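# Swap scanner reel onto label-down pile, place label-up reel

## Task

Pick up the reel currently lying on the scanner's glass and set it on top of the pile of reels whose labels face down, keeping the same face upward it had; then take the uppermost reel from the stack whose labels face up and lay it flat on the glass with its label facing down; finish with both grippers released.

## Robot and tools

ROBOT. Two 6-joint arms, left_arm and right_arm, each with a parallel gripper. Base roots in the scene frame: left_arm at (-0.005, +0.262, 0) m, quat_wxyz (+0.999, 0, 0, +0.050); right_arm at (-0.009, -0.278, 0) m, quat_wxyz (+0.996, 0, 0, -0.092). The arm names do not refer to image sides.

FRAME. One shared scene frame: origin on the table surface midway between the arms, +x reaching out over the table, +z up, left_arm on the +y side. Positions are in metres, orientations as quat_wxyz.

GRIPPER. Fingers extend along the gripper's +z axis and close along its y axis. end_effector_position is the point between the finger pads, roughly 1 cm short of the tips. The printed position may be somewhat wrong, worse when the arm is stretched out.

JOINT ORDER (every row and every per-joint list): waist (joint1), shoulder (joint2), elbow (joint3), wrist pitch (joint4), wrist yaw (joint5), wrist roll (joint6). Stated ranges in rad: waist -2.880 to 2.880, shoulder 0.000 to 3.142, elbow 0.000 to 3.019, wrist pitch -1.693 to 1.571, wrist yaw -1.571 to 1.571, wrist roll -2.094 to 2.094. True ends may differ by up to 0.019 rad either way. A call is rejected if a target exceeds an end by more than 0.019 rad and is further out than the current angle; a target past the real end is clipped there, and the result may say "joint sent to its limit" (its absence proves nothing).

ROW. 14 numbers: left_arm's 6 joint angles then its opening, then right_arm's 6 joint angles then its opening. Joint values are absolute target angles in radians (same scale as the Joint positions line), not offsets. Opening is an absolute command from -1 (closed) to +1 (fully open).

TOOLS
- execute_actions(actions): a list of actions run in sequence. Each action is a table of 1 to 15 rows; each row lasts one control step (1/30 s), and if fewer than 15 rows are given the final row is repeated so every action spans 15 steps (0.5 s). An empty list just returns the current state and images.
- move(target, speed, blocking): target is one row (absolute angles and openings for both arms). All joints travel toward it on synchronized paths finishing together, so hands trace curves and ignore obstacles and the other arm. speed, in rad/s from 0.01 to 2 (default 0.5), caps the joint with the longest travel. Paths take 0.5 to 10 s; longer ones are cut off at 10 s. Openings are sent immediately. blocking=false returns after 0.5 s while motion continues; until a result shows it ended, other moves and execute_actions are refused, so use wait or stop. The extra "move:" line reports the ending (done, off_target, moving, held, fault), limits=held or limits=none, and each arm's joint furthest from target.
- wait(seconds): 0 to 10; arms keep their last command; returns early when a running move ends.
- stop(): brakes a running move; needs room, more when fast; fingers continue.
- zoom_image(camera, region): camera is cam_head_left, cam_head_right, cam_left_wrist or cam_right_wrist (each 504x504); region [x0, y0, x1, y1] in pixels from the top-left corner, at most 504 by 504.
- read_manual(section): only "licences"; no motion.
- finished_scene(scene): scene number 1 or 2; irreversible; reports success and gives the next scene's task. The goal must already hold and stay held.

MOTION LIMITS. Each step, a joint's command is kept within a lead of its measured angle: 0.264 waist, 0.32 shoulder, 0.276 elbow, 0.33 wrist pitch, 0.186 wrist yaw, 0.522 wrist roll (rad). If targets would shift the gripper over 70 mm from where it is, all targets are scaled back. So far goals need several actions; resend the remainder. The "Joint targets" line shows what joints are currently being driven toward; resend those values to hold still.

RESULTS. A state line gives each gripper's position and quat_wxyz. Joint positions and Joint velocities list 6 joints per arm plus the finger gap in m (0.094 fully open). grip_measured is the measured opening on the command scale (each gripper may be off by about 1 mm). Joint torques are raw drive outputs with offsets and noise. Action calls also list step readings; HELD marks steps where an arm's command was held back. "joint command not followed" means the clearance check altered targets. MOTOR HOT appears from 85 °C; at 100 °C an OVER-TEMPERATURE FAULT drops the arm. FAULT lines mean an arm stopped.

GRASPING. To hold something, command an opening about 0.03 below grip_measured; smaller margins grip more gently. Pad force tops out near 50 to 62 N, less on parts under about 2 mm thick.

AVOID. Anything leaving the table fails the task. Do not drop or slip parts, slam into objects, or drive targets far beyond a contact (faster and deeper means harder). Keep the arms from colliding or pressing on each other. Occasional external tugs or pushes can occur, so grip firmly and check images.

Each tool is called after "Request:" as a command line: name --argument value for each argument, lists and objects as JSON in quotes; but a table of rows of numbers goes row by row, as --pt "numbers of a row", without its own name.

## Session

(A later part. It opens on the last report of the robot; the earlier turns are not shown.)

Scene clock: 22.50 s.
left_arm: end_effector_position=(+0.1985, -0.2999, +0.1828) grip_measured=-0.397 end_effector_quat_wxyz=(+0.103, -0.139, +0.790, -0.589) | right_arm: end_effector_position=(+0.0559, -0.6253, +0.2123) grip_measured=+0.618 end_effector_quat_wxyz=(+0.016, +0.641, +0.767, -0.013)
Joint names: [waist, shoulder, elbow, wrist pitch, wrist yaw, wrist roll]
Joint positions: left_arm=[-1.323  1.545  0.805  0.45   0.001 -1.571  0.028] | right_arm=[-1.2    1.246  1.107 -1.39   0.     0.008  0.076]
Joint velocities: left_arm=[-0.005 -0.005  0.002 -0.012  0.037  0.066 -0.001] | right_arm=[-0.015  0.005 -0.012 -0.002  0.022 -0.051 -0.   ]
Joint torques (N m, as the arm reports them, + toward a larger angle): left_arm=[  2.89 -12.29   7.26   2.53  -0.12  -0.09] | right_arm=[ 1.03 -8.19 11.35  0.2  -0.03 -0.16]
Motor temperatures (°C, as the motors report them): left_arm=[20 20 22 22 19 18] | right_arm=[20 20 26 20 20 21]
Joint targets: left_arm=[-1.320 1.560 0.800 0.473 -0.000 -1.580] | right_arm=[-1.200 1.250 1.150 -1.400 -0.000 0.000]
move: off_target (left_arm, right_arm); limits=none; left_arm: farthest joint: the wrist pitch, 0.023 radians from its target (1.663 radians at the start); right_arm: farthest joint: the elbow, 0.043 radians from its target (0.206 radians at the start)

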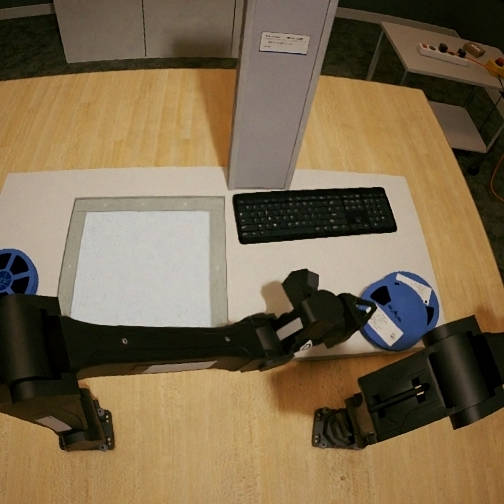

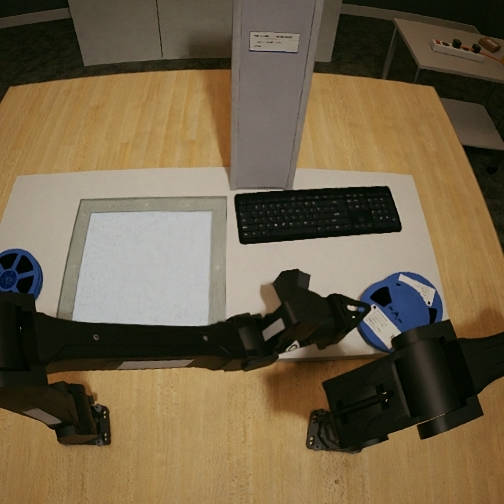

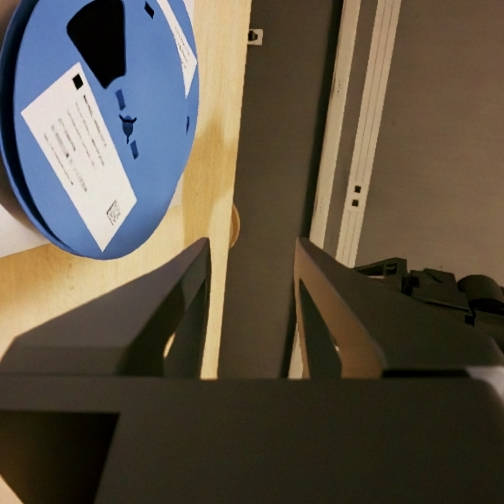

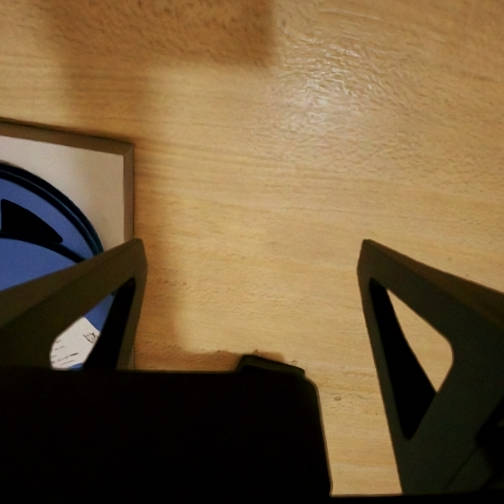

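Request:
move --target '[-1.338,1.83,0.73,0.766,0,-1.58,-0.4,-1.2,1.25,1.15,-1.4,0,0,0.62]' --speed 0.3

Scene clock: 24.23 s.
left_arm: end_effector_position=(+0.1909, -0.2935, +0.0569) grip_measured=-0.397 end_effector_quat_wxyz=(+0.097, -0.139, +0.807, -0.565) | right_arm: end_effector_position=(+0.0559, -0.6253, +0.2123) grip_measured=+0.618 end_effector_quat_wxyz=(+0.016, +0.641, +0.767, -0.013)
Joint names: [waist, shoulder, elbow, wrist pitch, wrist yaw, wrist roll]
Joint positions: left_arm=[-1.331  1.823  0.731  0.743  0.001 -1.572  0.028] | right_arm=[-1.2    1.246  1.107 -1.39   0.     0.007  0.076]
Joint velocities: left_arm=[ 0.005  0.005 -0.002 -0.007  0.11   0.022  0.   ] | right_arm=[-0.005  0.015  0.007 -0.017 -0.037 -0.007  0.001]
Joint torques (N m, as the arm reports them, + toward a larger angle): left_arm=[  1.57 -14.76   5.41   2.52  -0.11  -0.08] | right_arm=[ 1.07 -8.19 11.35  0.2  -0.03 -0.17]
Motor temperatures (°C, as the motors report them): left_arm=[20 20 22 22 19 18] | right_arm=[20 20 27 20 20 21]
Joint targets: left_arm=[-1.338 1.830 0.730 0.766 -0.000 -1.580] | right_arm=[-1.200 1.250 1.150 -1.400 -0.000 -0.000]
move: off_target (left_arm, right_arm); limits=none; left_arm: farthest joint: the wrist pitch, 0.023 radians from its target (0.316 radians at the start); right_arm: farthest joint: the elbow, 0.043 radians from its target (0.043 radians at the start)

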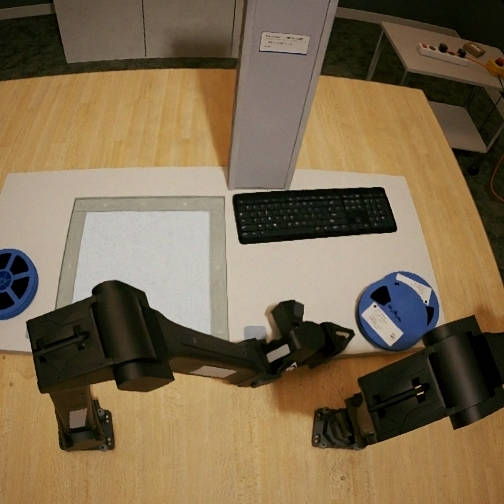

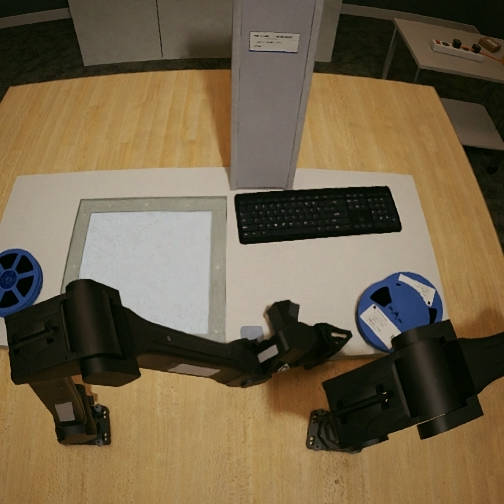

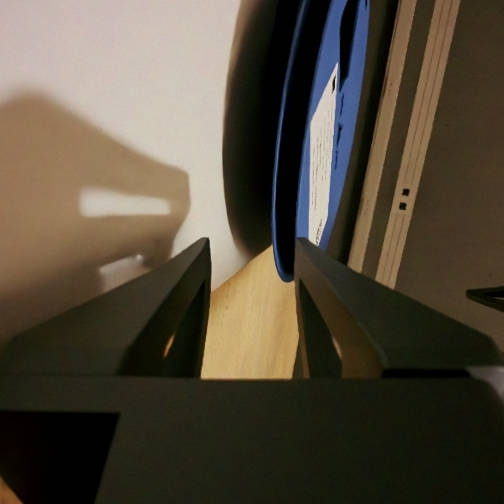

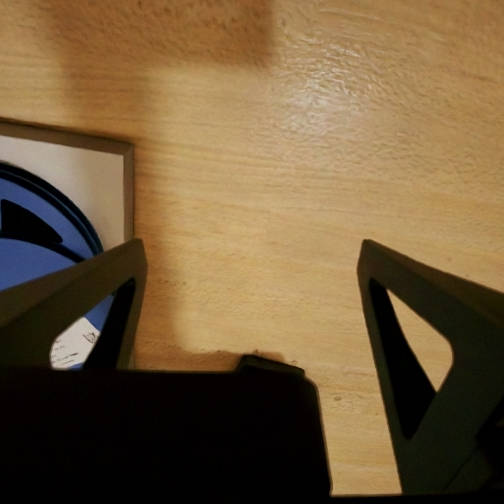

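Request:
execute_actions --actions '[]'

Scene clock: 25.00 s.
left_arm: end_effector_position=(+0.1909, -0.2935, +0.0569) grip_measured=-0.397 end_effector_quat_wxyz=(+0.097, -0.139, +0.807, -0.565) | right_arm: end_effector_position=(+0.0559, -0.6253, +0.2123) grip_measured=+0.618 end_effector_quat_wxyz=(+0.016, +0.641, +0.767, -0.013)
Joint names: [waist, shoulder, elbow, wrist pitch, wrist yaw, wrist roll]
Joint positions: left_arm=[-1.331  1.823  0.731  0.743  0.001 -1.572  0.028] | right_arm=[-1.2    1.246  1.107 -1.39   0.     0.007  0.076]
Joint velocities: left_arm=[ 0.005  0.005 -0.017  0.007  0.037 -0.037 -0.   ] | right_arm=[-0.015 -0.015  0.002 -0.017 -0.066 -0.007  0.   ]
Joint torques (N m, as the arm reports them, + toward a larger angle): left_arm=[  1.59 -14.66   5.42   2.54  -0.12  -0.08] | right_arm=[ 1.06 -8.23 11.36  0.18 -0.03 -0.17]
Motor temperatures (°C, as the motors report them): left_arm=[20 20 22 22 19 18] | right_arm=[20 20 27 20 20 21]
Joint targets: left_arm=[-1.338 1.830 0.730 0.766 0.000 -1.580] | right_arm=[-1.200 1.250 1.150 -1.400 -0.000 -0.000]

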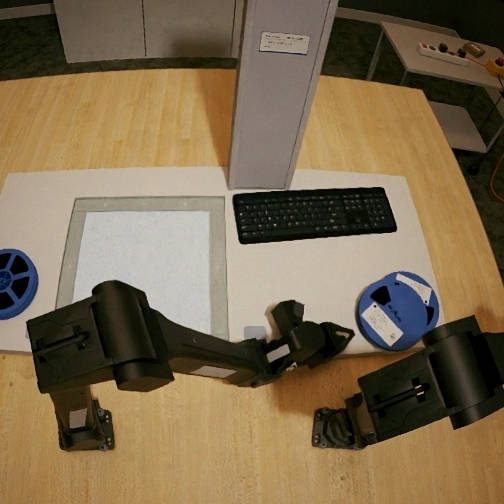

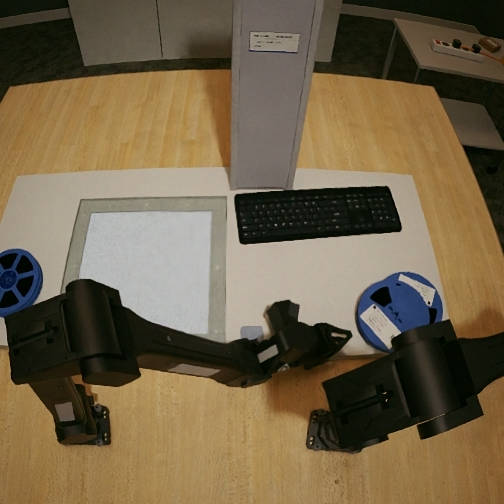

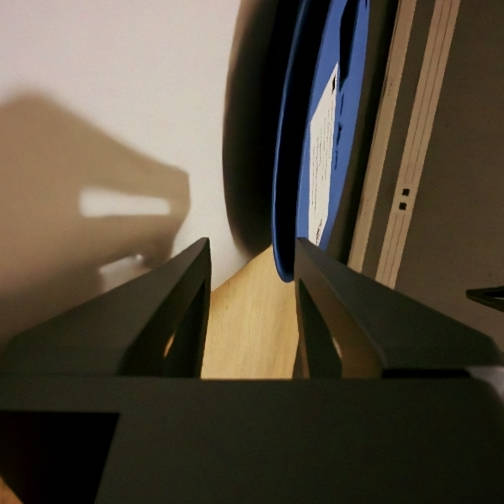

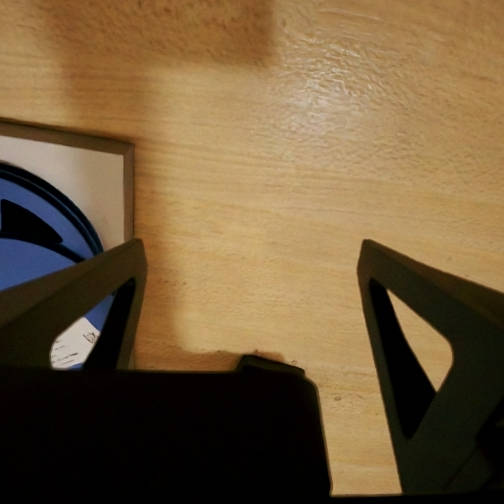

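Request:
execute_actions --actions '[[[-1.338,1.83,0.765,0.74,0,-1.58,-0.4,-1.2,1.25,1.15,-1.4,0,0,0.62],[-1.338,1.838,0.78,0.735,0,-1.58,-0.4,-1.2,1.25,1.15,-1.4,0,0,0.62],[-1.338,1.838,0.78,0.735,0,-1.58,-0.4,-1.2,1.25,1.15,-1.4,0,0,0.62],[-1.338,1.85,0.8,0.725,0,-1.58,-0.4,-1.2,1.25,1.15,-1.4,0,0,0.62],[-1.338,1.85,0.8,0.725,0,-1.58,-0.4,-1.2,1.25,1.15,-1.4,0,0,0.62],[-1.338,1.862,0.823,0.715,0,-1.58,-0.4,-1.2,1.25,1.15,-1.4,0,0,0.62],[-1.338,1.862,0.823,0.715,0,-1.58,-0.4,-1.2,1.25,1.15,-1.4,0,0,0.62],[-1.338,1.874,0.845,0.705,0,-1.58,-0.4,-1.2,1.25,1.15,-1.4,0,0,0.62],[-1.338,1.874,0.845,0.705,0,-1.58,-0.4,-1.2,1.25,1.15,-1.4,0,0,0.62],[-1.338,1.886,0.868,0.695,0,-1.58,-0.4,-1.2,1.25,1.15,-1.4,0,0,0.62],[-1.338,1.886,0.868,0.695,0,-1.58,-0.4,-1.2,1.25,1.15,-1.4,0,0,0.62],[-1.338,1.898,0.89,0.687,0,-1.58,-0.4,-1.2,1.25,1.15,-1.4,0,0,0.62]]]'

Request:
wait --seconds 0.3

Scene clock: 26.07 s.
left_arm: end_effector_position=(+0.2043, -0.3314, +0.0594) grip_measured=-0.397 end_effector_quat_wxyz=(+0.097, -0.138, +0.804, -0.569) | right_arm: end_effector_position=(+0.0559, -0.6253, +0.2123) grip_measured=+0.618 end_effector_quat_wxyz=(+0.016, +0.641, +0.767, -0.013)
Joint names: [waist, shoulder, elbow, wrist pitch, wrist yaw, wrist roll]
Joint positions: left_arm=[-1.331  1.883  0.847  0.697  0.001 -1.572  0.028] | right_arm=[-1.2    1.246  1.107 -1.39   0.     0.007  0.076]
Joint velocities: left_arm=[-0.015  0.063  0.125 -0.032 -0.037  0.037 -0.001] | right_arm=[-0.015 -0.015 -0.007  0.002 -0.022  0.007 -0.   ]
Joint torques (N m, as the arm reports them, + toward a larger angle): left_arm=[  1.65 -15.7    8.29   1.52  -0.11  -0.08] | right_arm=[ 1.03 -8.18 11.35  0.18 -0.03 -0.16]
Motor temperatures (°C, as the motors report them): left_arm=[20 20 22 22 19 18] | right_arm=[20 20 27 20 20 21]
Joint targets: left_arm=[-1.338 1.898 0.890 0.687 -0.000 -1.580] | right_arm=[-1.200 1.250 1.150 -1.400 -0.000 0.000]
Step readings (joint positions):
0: left_arm=[-1.331 1.823 0.731 0.743 0.001 -1.572] | right_arm=[-1.200 1.246 1.107 -1.390 0.000 0.007]
1: left_arm=[-1.331 1.823 0.731 0.743 0.001 -1.572] | right_arm=[-1.200 1.246 1.107 -1.390 0.000 0.007]
2: left_arm=[-1.331 1.823 0.731 0.743 0.001 -1.572] | right_arm=[-1.200 1.246 1.107 -1.390 0.000 0.007]
4: left_arm=[-1.331 1.824 0.733 0.742 0.001 -1.572] | right_arm=[-1.200 1.246 1.107 -1.390 0.000 0.007]
8: left_arm=[-1.331 1.842 0.767 0.724 0.001 -1.572] | right_arm=[-1.200 1.246 1.107 -1.390 0.000 0.007]
15: Joint positions above

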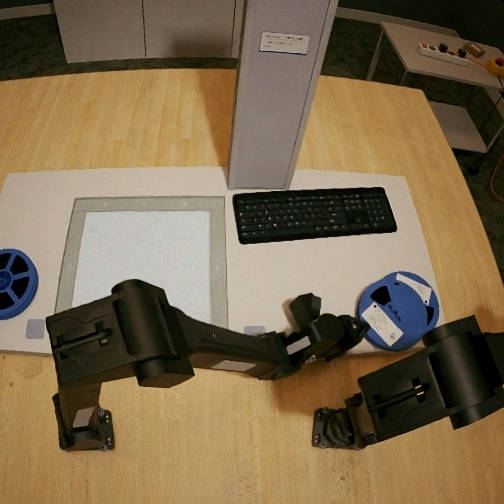

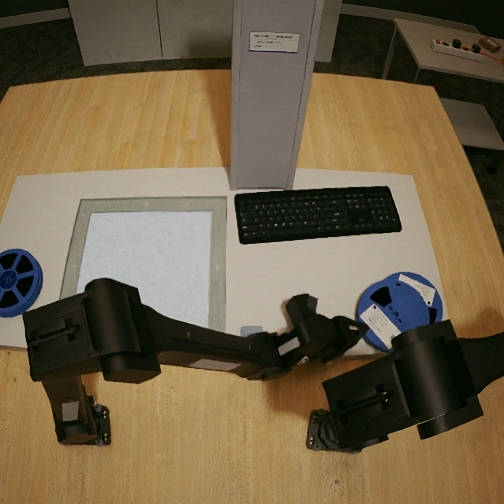

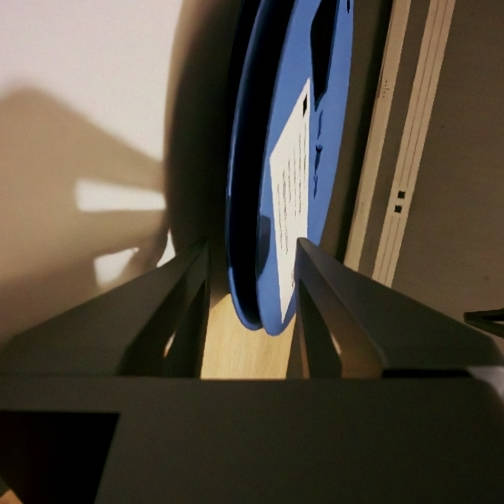

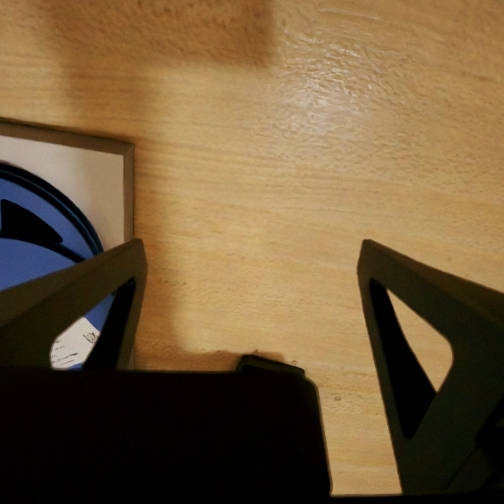

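Scene clock: 26.37 s.
left_arm: end_effector_position=(+0.2047, -0.3324, +0.0595) grip_measured=-0.397 end_effector_quat_wxyz=(+0.097, -0.138, +0.805, -0.569) | right_arm: end_effector_position=(+0.0559, -0.6253, +0.2123) grip_measured=+0.618 end_effector_quat_wxyz=(+0.016, +0.641, +0.767, -0.013)
Joint names: [waist, shoulder, elbow, wrist pitch, wrist yaw, wrist roll]
Joint positions: left_arm=[-1.331  1.884  0.85   0.695  0.001 -1.572  0.028] | right_arm=[-1.2    1.246  1.107 -1.39   0.     0.007  0.076]
Joint velocities: left_arm=[ 0.005 -0.015  0.002  0.002 -0.037 -0.081 -0.001] | right_arm=[ 0.005 -0.005  0.002  0.012  0.007  0.022 -0.001]
Joint torques (N m, as the arm reports them, + toward a larger angle): left_arm=[  1.68 -15.79   8.61   1.5   -0.11  -0.08] | right_arm=[ 1.07 -8.2  11.35  0.19 -0.03 -0.17]
Motor temperatures (°C, as the motors report them): left_arm=[20 20 22 22 19 18] | right_arm=[20 20 27 20 20 21]
Joint targets: left_arm=[-1.338 1.898 0.890 0.687 -0.000 -1.580] | right_arm=[-1.200 1.250 1.150 -1.400 -0.000 0.000]
wait: 0.30 s; at rest by 0.23 s

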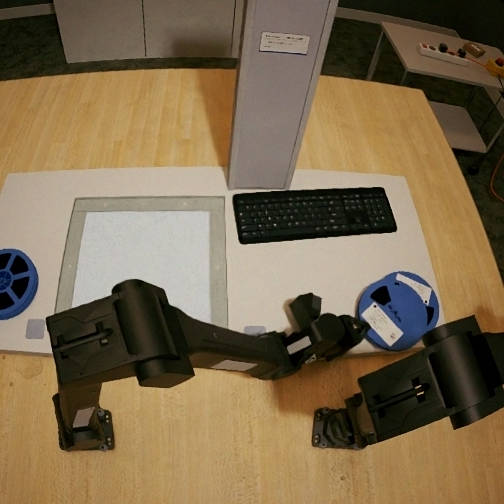

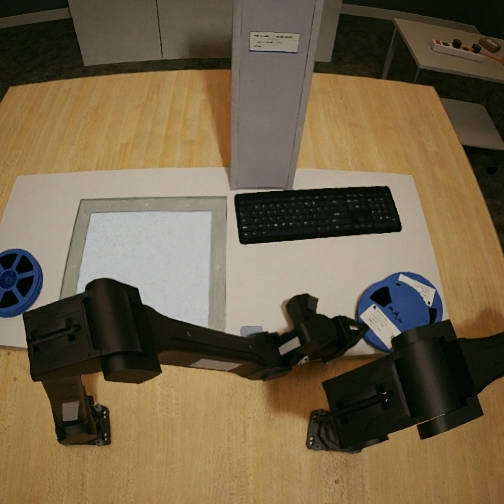

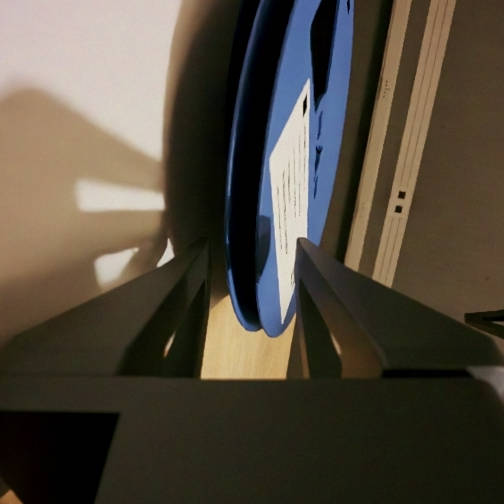

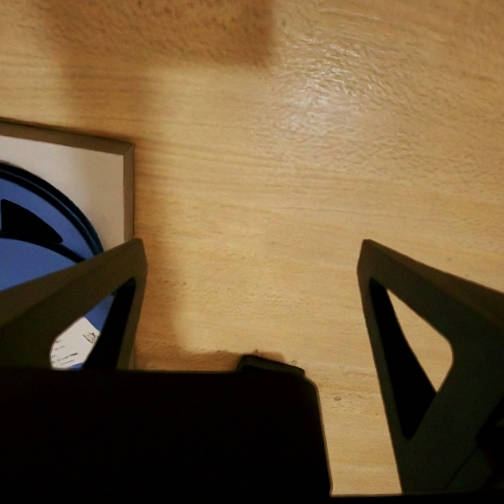

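Request:
move --target '[-1.338,1.957,0.978,0.647,0,-1.58,-0.4,-1.2,1.25,1.15,-1.4,0,0,0.62]' --speed 0.15

Scene clock: 27.77 s.
left_arm: end_effector_position=(+0.2132, -0.3566, +0.0504) grip_measured=-0.397 end_effector_quat_wxyz=(+0.096, -0.139, +0.809, -0.563) | right_arm: end_effector_position=(+0.0559, -0.6253, +0.2123) grip_measured=+0.618 end_effector_quat_wxyz=(+0.016, +0.641, +0.767, -0.013)
Joint names: [waist, shoulder, elbow, wrist pitch, wrist yaw, wrist roll]
Joint positions: left_arm=[-1.331  1.94   0.931  0.655  0.001 -1.572  0.028] | right_arm=[-1.2    1.246  1.107 -1.39   0.     0.007  0.076]
Joint velocities: left_arm=[-0.005 -0.005 -0.012 -0.002  0.007 -0.022 -0.   ] | right_arm=[ 0.005 -0.015 -0.007 -0.012  0.007  0.007 -0.   ]
Joint torques (N m, as the arm reports them, + toward a larger angle): left_arm=[  1.67 -15.96   9.32   1.53  -0.11  -0.08] | right_arm=[ 1.07 -8.19 11.35  0.19 -0.03 -0.16]
Motor temperatures (°C, as the motors report them): left_arm=[20 20 22 22 19 18] | right_arm=[20 20 27 20 20 21]
Joint targets: left_arm=[-1.338 1.957 0.978 0.647 0.000 -1.580] | right_arm=[-1.200 1.250 1.150 -1.400 0.000 0.000]
move: off_target (left_arm, right_arm); limits=none; left_arm: farthest joint: the elbow, 0.047 radians from its target (0.128 radians at the start); right_arm: farthest joint: the elbow, 0.043 radians from its target (0.043 radians at the start)

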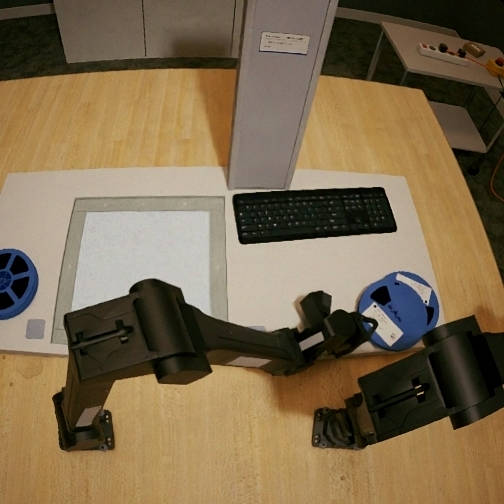

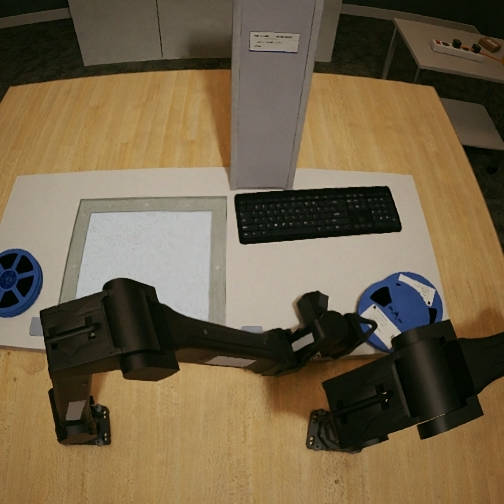

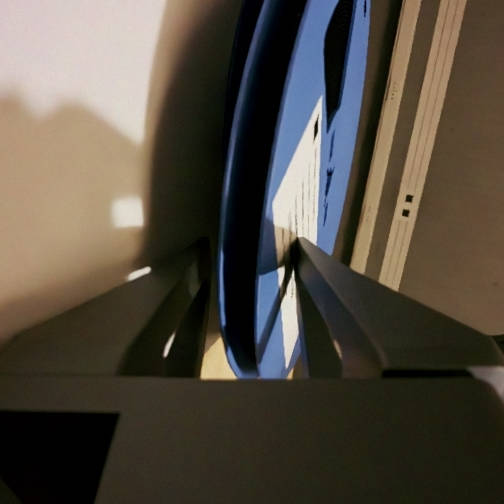

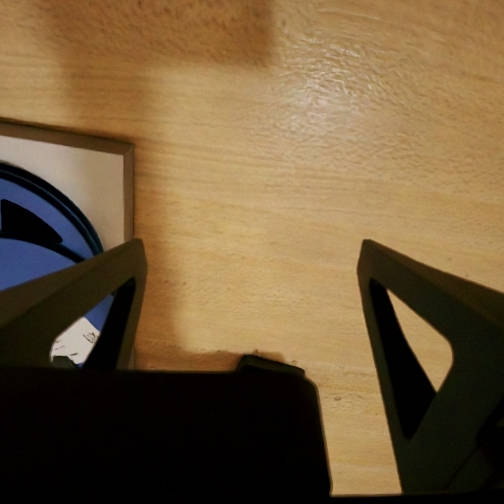

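Request:
execute_actions --actions '[[[-1.338,1.94,0.978,0.68,0,-1.58,-0.47,-1.2,1.25,1.15,-1.4,0,0,0.62],[-1.338,1.94,0.978,0.685,0,-1.58,-0.48,-1.2,1.25,1.15,-1.4,0,0,0.62],[-1.338,1.94,0.978,0.69,0,-1.58,-0.49,-1.2,1.25,1.15,-1.4,0,0,0.62],[-1.338,1.94,0.978,0.697,0,-1.58,-0.50,-1.2,1.25,1.15,-1.4,0,0,0.62],[-1.338,1.94,0.978,0.704,0,-1.58,-0.51,-1.2,1.25,1.15,-1.4,0,0,0.62],[-1.338,1.94,0.978,0.711,0,-1.58,-0.52,-1.2,1.25,1.15,-1.4,0,0,0.62],[-1.338,1.94,0.978,0.718,0,-1.58,-0.53,-1.2,1.25,1.15,-1.4,0,0,0.62],[-1.338,1.94,0.978,0.725,0,-1.58,-0.54,-1.2,1.25,1.15,-1.4,0,0,0.62],[-1.338,1.94,0.978,0.732,0,-1.58,-0.55,-1.2,1.25,1.15,-1.4,0,0,0.62],[-1.338,1.94,0.978,0.739,0,-1.58,-0.56,-1.2,1.25,1.15,-1.4,0,0,0.62],[-1.338,1.94,0.978,0.746,0,-1.58,-0.575,-1.2,1.25,1.15,-1.4,0,0,0.62],[-1.338,1.94,0.978,0.753,0,-1.58,-0.59,-1.2,1.25,1.15,-1.4,0,0,0.62],[-1.338,1.94,0.978,0.76,0,-1.58,-0.605,-1.2,1.25,1.15,-1.4,0,0,0.62],[-1.338,1.94,0.978,0.767,0,-1.58,-0.62,-1.2,1.25,1.15,-1.4,0,0,0.62],[-1.338,1.94,0.978,0.774,0,-1.58,-0.635,-1.2,1.25,1.15,-1.4,0,0,0.62]],[[-1.338,1.94,0.978,0.781,0,-1.58,-0.65,-1.2,1.25,1.15,-1.4,0,0,0.62],[-1.338,1.94,0.978,0.788,0,-1.58,-0.665,-1.2,1.25,1.15,-1.4,0,0,0.62],[-1.338,1.94,0.978,0.795,0,-1.58,-0.68,-1.2,1.25,1.15,-1.4,0,0,0.62],[-1.338,1.94,0.978,0.802,0,-1.58,-0.695,-1.2,1.25,1.15,-1.4,0,0,0.62],[-1.338,1.94,0.978,0.809,0,-1.58,-0.71,-1.2,1.25,1.15,-1.4,0,0,0.62],[-1.338,1.94,0.978,0.816,0,-1.58,-0.725,-1.2,1.25,1.15,-1.4,0,0,0.62],[-1.338,1.94,0.978,0.823,0,-1.58,-0.74,-1.2,1.25,1.15,-1.4,0,0,0.62],[-1.338,1.94,0.978,0.83,0,-1.58,-0.755,-1.2,1.25,1.15,-1.4,0,0,0.62],[-1.338,1.94,0.978,0.83,0,-1.58,-0.77,-1.2,1.25,1.15,-1.4,0,0,0.62],[-1.338,1.94,0.978,0.83,0,-1.58,-0.78,-1.2,1.25,1.15,-1.4,0,0,0.62],[-1.338,1.94,0.978,0.83,0,-1.58,-0.79,-1.2,1.25,1.15,-1.4,0,0,0.62],[-1.338,1.94,0.978,0.83,0,-1.58,-0.81,-1.2,1.25,1.15,-1.4,0,0,0.62]]]'

Scene clock: 29.63 s.
left_arm: end_effector_position=(+0.2169, -0.3669, +0.0876) grip_measured=-0.772 end_effector_quat_wxyz=(+0.107, -0.131, +0.762, -0.625) | right_arm: end_effector_position=(+0.0559, -0.6253, +0.2123) grip_measured=+0.618 end_effector_quat_wxyz=(+0.016, +0.641, +0.767, -0.013)
Joint names: [waist, shoulder, elbow, wrist pitch, wrist yaw, wrist roll]
Joint positions: left_arm=[-1.331  1.94   0.933  0.81   0.001 -1.572  0.011] | right_arm=[-1.2    1.246  1.107 -1.39   0.     0.007  0.076]
Joint velocities: left_arm=[ 0.005  0.005 -0.002  0.022  0.037 -0.007  0.   ] | right_arm=[-0.005 -0.015  0.007  0.002  0.007 -0.007  0.   ]
Joint torques (N m, as the arm reports them, + toward a larger angle): left_arm=[  1.76 -17.97   9.24   2.49  -0.1   -0.08] | right_arm=[ 1.03 -8.18 11.36  0.19 -0.03 -0.17]
Motor temperatures (°C, as the motors report them): left_arm=[20 20 22 22 19 18] | right_arm=[20 20 28 20 20 21]
Joint targets: left_arm=[-1.338 1.940 0.978 0.830 0.000 -1.580] | right_arm=[-1.200 1.250 1.150 -1.400 0.000 -0.000]
Step readings (joint positions; steps 1 to 15: 1st action; 16 to 30: 2nd action):
0: left_arm=[-1.331 1.940 0.931 0.655 0.001 -1.572] | right_arm=[-1.200 1.246 1.107 -1.390 0.000 0.007]
1: left_arm=[-1.331 1.940 0.931 0.657 0.001 -1.572] | right_arm=[-1.200 1.246 1.107 -1.390 0.000 0.007]
2: left_arm=[-1.331 1.940 0.931 0.660 0.001 -1.572] | right_arm=[-1.200 1.246 1.107 -1.390 0.000 0.007]
4: left_arm=[-1.331 1.940 0.932 0.666 0.001 -1.572] | right_arm=[-1.200 1.246 1.107 -1.390 0.000 0.007]
8: left_arm=[-1.331 1.940 0.932 0.686 0.001 -1.572] | right_arm=[-1.200 1.246 1.107 -1.390 0.000 0.007]
15: left_arm=[-1.331 1.940 0.932 0.734 0.001 -1.572] | right_arm=[-1.200 1.246 1.107 -1.390 0.000 0.007]
16: left_arm=[-1.331 1.940 0.932 0.741 0.001 -1.572] | right_arm=[-1.200 1.246 1.107 -1.390 0.000 0.007]
17: left_arm=[-1.331 1.940 0.932 0.748 0.001 -1.572] | right_arm=[-1.200 1.246 1.107 -1.390 0.000 0.007]
19: left_arm=[-1.331 1.940 0.932 0.762 0.001 -1.572] | right_arm=[-1.200 1.246 1.107 -1.390 0.000 0.007]
23: left_arm=[-1.331 1.940 0.932 0.794 0.001 -1.572] | right_arm=[-1.200 1.246 1.107 -1.390 0.000 0.007]
30: Joint positions above

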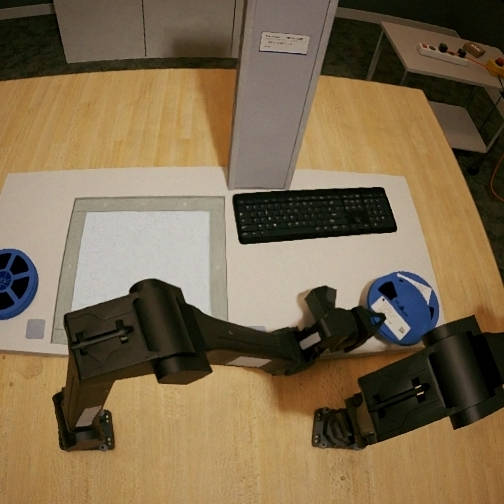

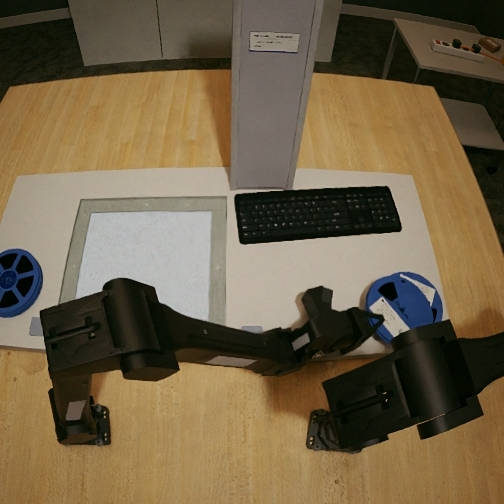

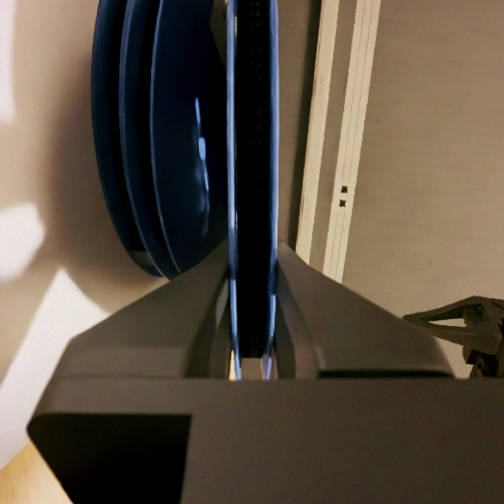

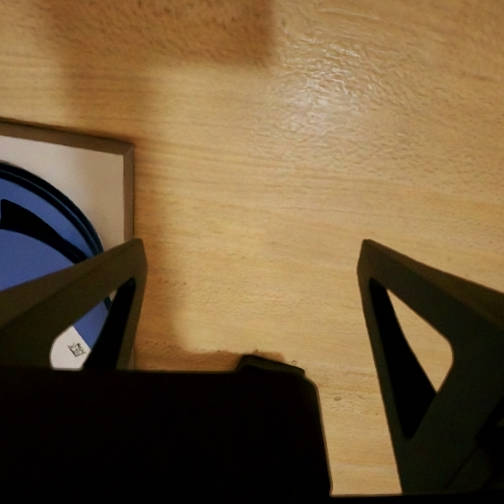

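Request:
move --target '[-0.908,1.405,0.359,1.075,0,-1.58,-0.81,-1.2,1.2,1.2,-1.45,0,0,0.62]' --speed 0.4

Request:
move --target '[-0.908,1.405,0.359,1.075,0,1.58,-0.81,-0.6,1.2,1.2,-1.45,0,0,0.62]' --speed 1.2

Request:
move --target '[-0.908,1.405,0.359,1.075,0,1.58,-0.81,0.455,1.35,1.328,-1.532,0,0.138,0.62]' --speed 0.7

Scene clock: 31.73 s.
left_arm: end_effector_position=(+0.3146, -0.0731, +0.1734) grip_measured=-0.773 end_effector_quat_wxyz=(+0.259, -0.267, +0.665, -0.648) | right_arm: end_effector_position=(+0.0557, -0.6239, +0.2414) grip_measured=+0.618 end_effector_quat_wxyz=(+0.027, +0.641, +0.767, -0.023)
Joint names: [waist, shoulder, elbow, wrist pitch, wrist yaw, wrist roll]
Joint positions: left_arm=[-0.908  1.425  0.355  1.044  0.001 -1.572  0.011] | right_arm=[-1.2    1.215  1.156 -1.441  0.     0.007  0.076]
Joint velocities: left_arm=[-0.015  0.015 -0.017  0.007  0.022 -0.037 -0.001] | right_arm=[-0.015 -0.015 -0.002 -0.007  0.022 -0.022 -0.001]
Joint torques (N m, as the arm reports them, + toward a larger angle): left_arm=[  2.21 -10.58   6.02   2.71  -0.08  -0.07] | right_arm=[ 1.04 -9.46 11.55  0.26 -0.03 -0.17]
Motor temperatures (°C, as the motors report them): left_arm=[20 20 22 22 19 18] | right_arm=[20 20 28 20 20 21]
Joint targets: left_arm=[-0.908 1.405 0.359 1.075 0.000 -1.580] | right_arm=[-1.200 1.200 1.200 -1.450 0.000 0.000]
move: off_target (left_arm, right_arm); limits=none; left_arm: farthest joint: the wrist pitch, 0.031 radians from its target (0.265 radians at the start); right_arm: farthest joint: the elbow, 0.044 radians from its target (0.093 radians at the start)

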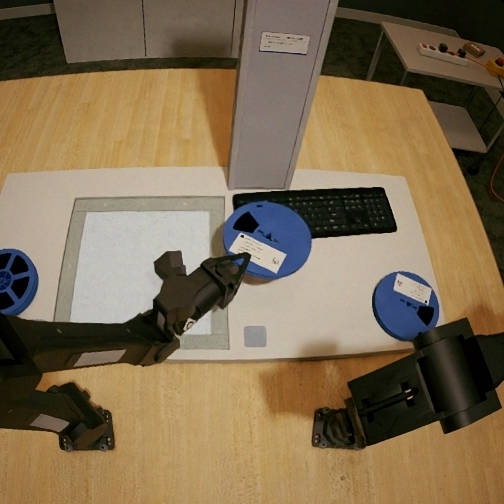

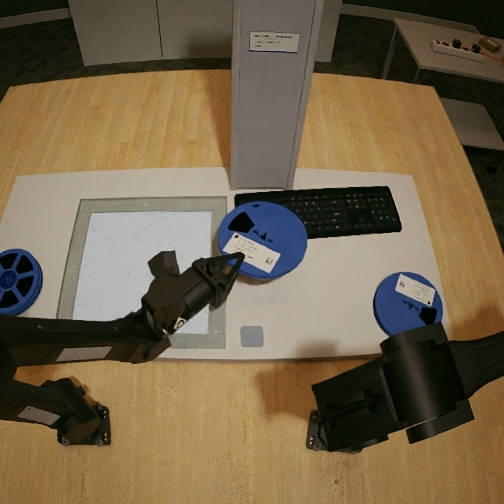

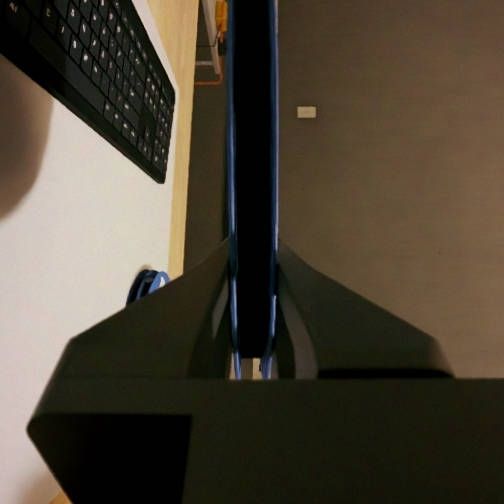

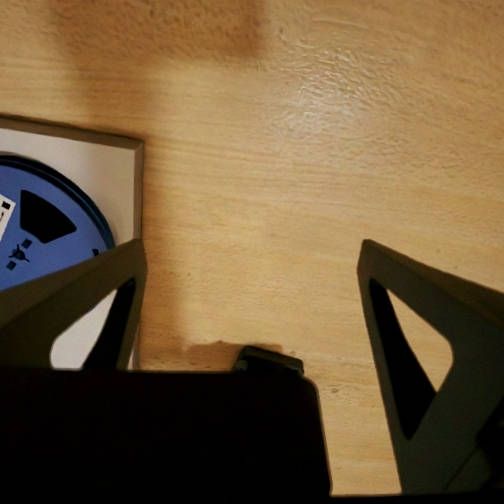

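Scene clock: 35.33 s.
left_arm: end_effector_position=(+0.3146, -0.0731, +0.1734) grip_measured=-0.774 end_effector_quat_wxyz=(+0.648, +0.665, +0.266, +0.260) | right_arm: end_effector_position=(+0.2379, -0.5287, +0.2414) grip_measured=+0.618 end_effector_quat_wxyz=(+0.033, +0.389, +0.921, -0.014)
Joint names: [waist, shoulder, elbow, wrist pitch, wrist yaw, wrist roll]
Joint positions: left_arm=[-0.908  1.425  0.355  1.044  0.001  1.571  0.011] | right_arm=[-0.607  1.215  1.156 -1.441  0.     0.007  0.076]
Joint velocities: left_arm=[-0.005  0.005  0.002 -0.012  0.007  0.022 -0.002] | right_arm=[ 0.005 -0.015  0.002 -0.002  0.051  0.081 -0.   ]
Joint torques (N m, as the arm reports them, + toward a larger angle): left_arm=[  2.31 -10.71   5.97   2.87  -0.09  -0.12] | right_arm=[ 1.54 -9.46 11.54  0.28 -0.03 -0.16]
Motor temperatures (°C, as the motors report them): left_arm=[20 20 22 22 19 18] | right_arm=[20 21 28 20 20 21]
Joint targets: left_arm=[-0.908 1.405 0.359 1.075 0.000 1.580] | right_arm=[-0.600 1.200 1.200 -1.450 -0.000 -0.000]
move: off_target (left_arm, right_arm); limits=none; left_arm: farthest joint: the wrist pitch, 0.031 radians from its target (0.031 radians at the start); right_arm: farthest joint: the elbow, 0.044 radians from its target (0.044 radians at the start)

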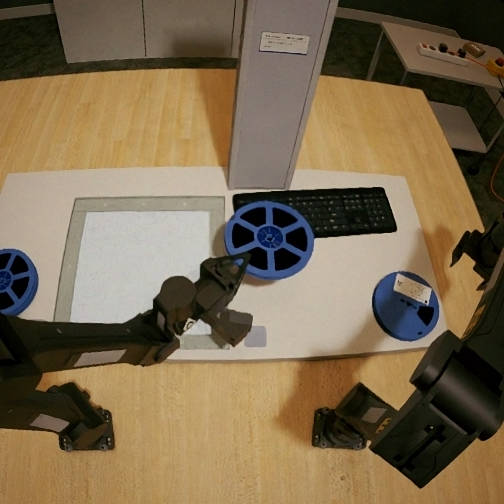

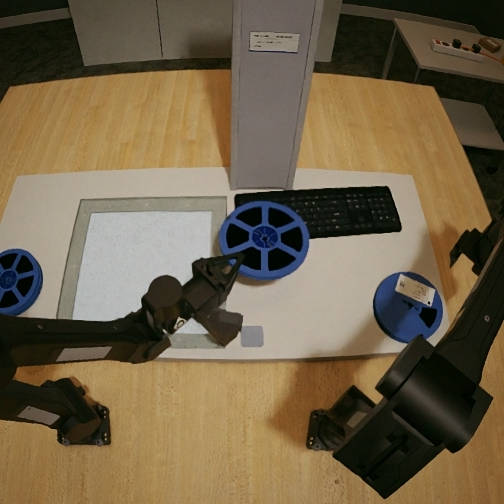

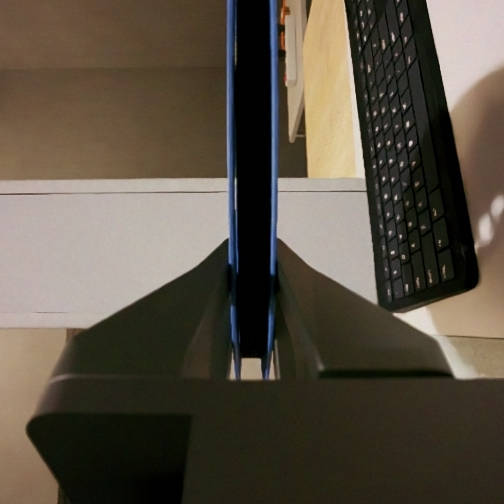

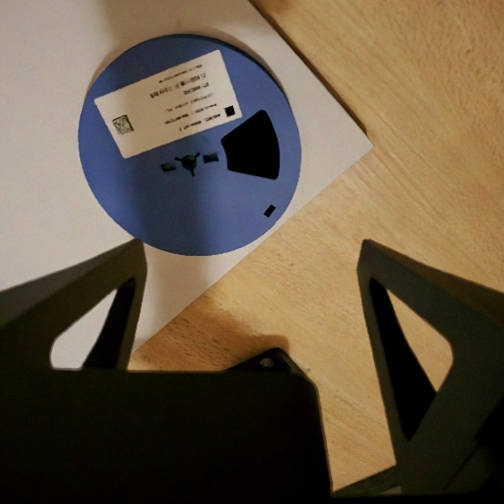

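Scene clock: 37.43 s.
left_arm: end_effector_position=(+0.3146, -0.0731, +0.1734) grip_measured=-0.774 end_effector_quat_wxyz=(+0.648, +0.665, +0.266, +0.260) | right_arm: end_effector_position=(+0.3554, -0.1738, +0.2517) grip_measured=+0.618 end_effector_quat_wxyz=(+0.002, -0.074, +0.997, +0.001)
Joint names: [waist, shoulder, elbow, wrist pitch, wrist yaw, wrist roll]
Joint positions: left_arm=[-0.908  1.425  0.355  1.044  0.001  1.571  0.011] | right_arm=[ 0.463  1.327  1.283 -1.522 -0.     0.13   0.076]
Joint velocities: left_arm=[-0.015  0.005  0.007  0.002 -0.007  0.051 -0.   ] | right_arm=[ 0.005 -0.015 -0.022 -0.012 -0.022 -0.022  0.001]
Joint torques (N m, as the arm reports them, + toward a larger angle): left_arm=[  2.29 -10.69   5.96   2.86  -0.09  -0.08] | right_arm=[ 0.52 -8.08 11.46  0.11  0.01 -0.02]
Motor temperatures (°C, as the motors report them): left_arm=[20 20 22 22 19 18] | right_arm=[20 20 29 20 20 21]
Joint targets: left_arm=[-0.908 1.405 0.359 1.075 0.000 1.580] | right_arm=[0.455 1.350 1.328 -1.532 -0.000 0.138]
move: off_target (left_arm, right_arm); limits=none; left_arm: farthest joint: the wrist pitch, 0.031 radians from its target (0.031 radians at the start); right_arm: farthest joint: the elbow, 0.045 radians from its target (0.172 radians at the start)

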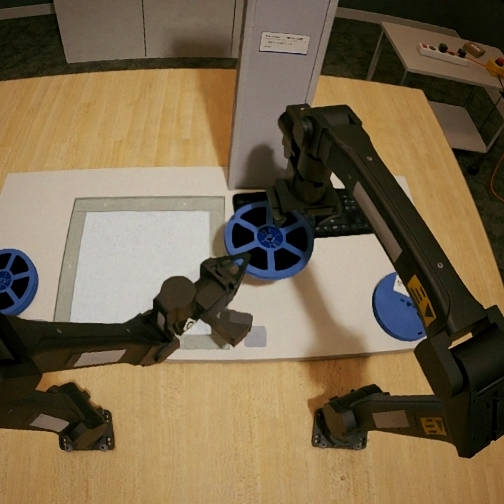

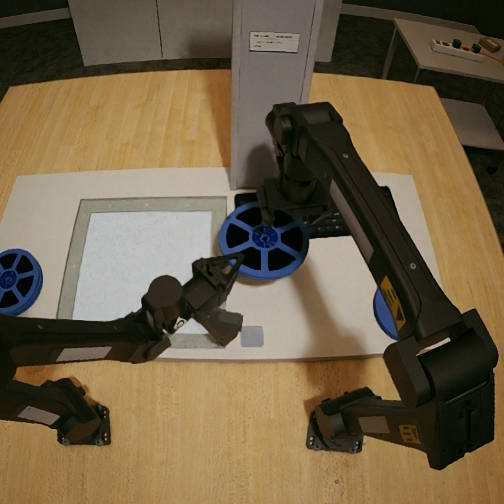

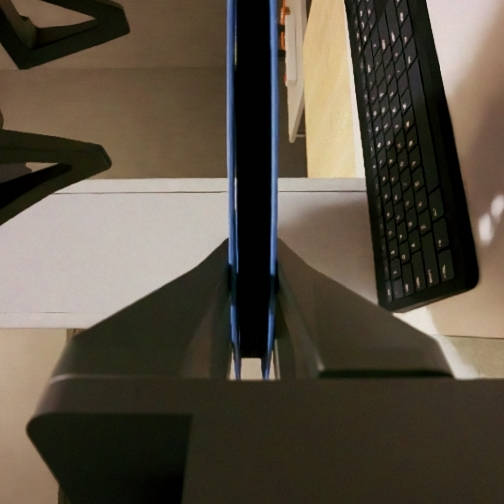

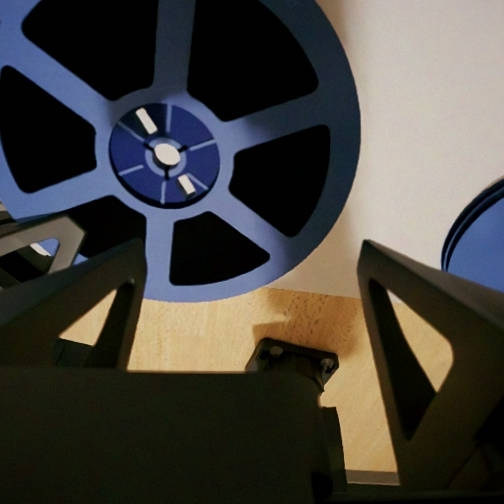

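Request:
move --target '[-0.908,1.405,0.359,1.09,0,1.58,-0.81,0.414,1.362,1.192,-1.41,0,0.341,0.62]' --speed 0.3

Scene clock: 39.20 s.
left_arm: end_effector_position=(+0.3147, -0.0731, +0.1768) grip_measured=-0.774 end_effector_quat_wxyz=(+0.652, +0.660, +0.264, +0.262) | right_arm: end_effector_position=(+0.3604, -0.1882, +0.2124) grip_measured=+0.618 end_effector_quat_wxyz=(+0.001, +0.047, +0.999, +0.000)
Joint names: [waist, shoulder, elbow, wrist pitch, wrist yaw, wrist roll]
Joint positions: left_arm=[-0.908  1.425  0.355  1.058  0.001  1.571  0.011] | right_arm=[ 0.423  1.342  1.193 -1.421 -0.     0.333  0.076]
Joint velocities: left_arm=[-0.005 -0.005  0.007 -0.007 -0.007 -0.037 -0.   ] | right_arm=[ 0.015  0.005 -0.007  0.012 -0.022  0.007 -0.001]
Joint torques (N m, as the arm reports them, + toward a larger angle): left_arm=[  2.17 -10.68   5.96   2.88  -0.09  -0.09] | right_arm=[ 0.47 -8.61  7.81  1.06  0.02  0.  ]
Motor temperatures (°C, as the motors report them): left_arm=[20 20 22 22 19 18] | right_arm=[20 20 29 20 20 21]
Joint targets: left_arm=[-0.908 1.405 0.359 1.090 -0.000 1.580] | right_arm=[0.414 1.362 1.192 -1.410 0.000 0.341]
move: off_target (left_arm); limits=none; left_arm: farthest joint: the wrist pitch, 0.032 radians from its target (0.046 radians at the start); right_arm: farthest joint: the shoulder, 0.020 radians from its target (0.035 radians at the start)

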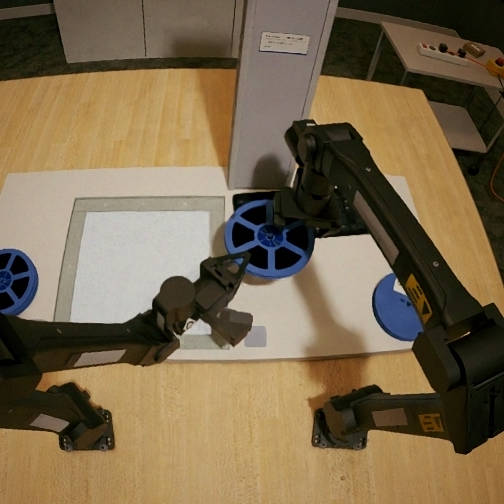

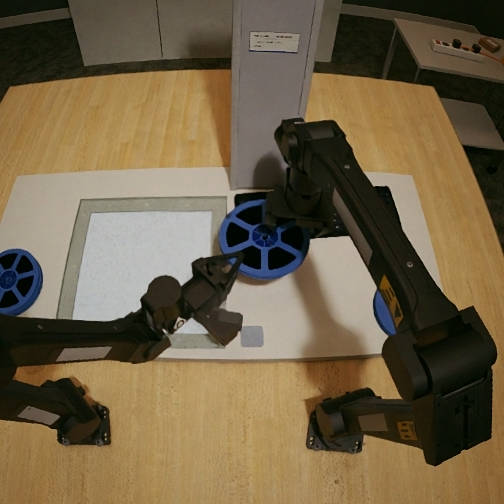

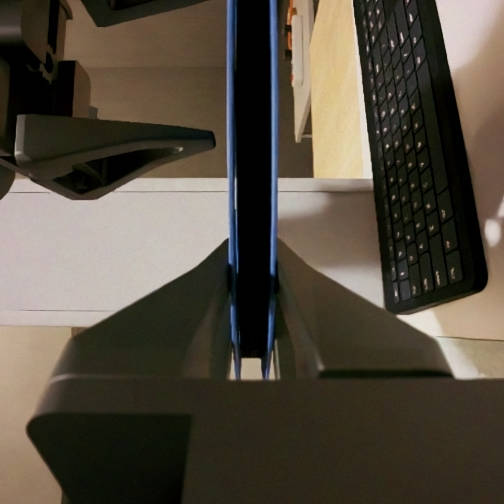

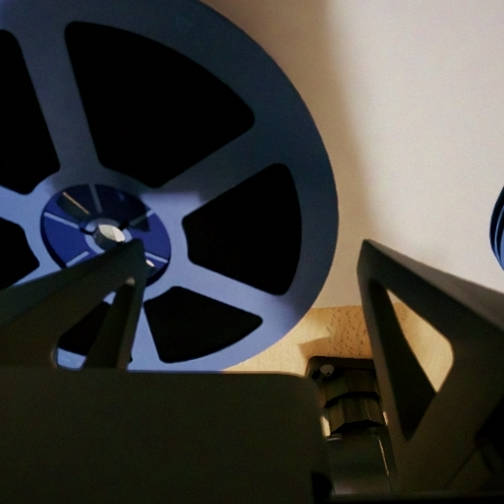

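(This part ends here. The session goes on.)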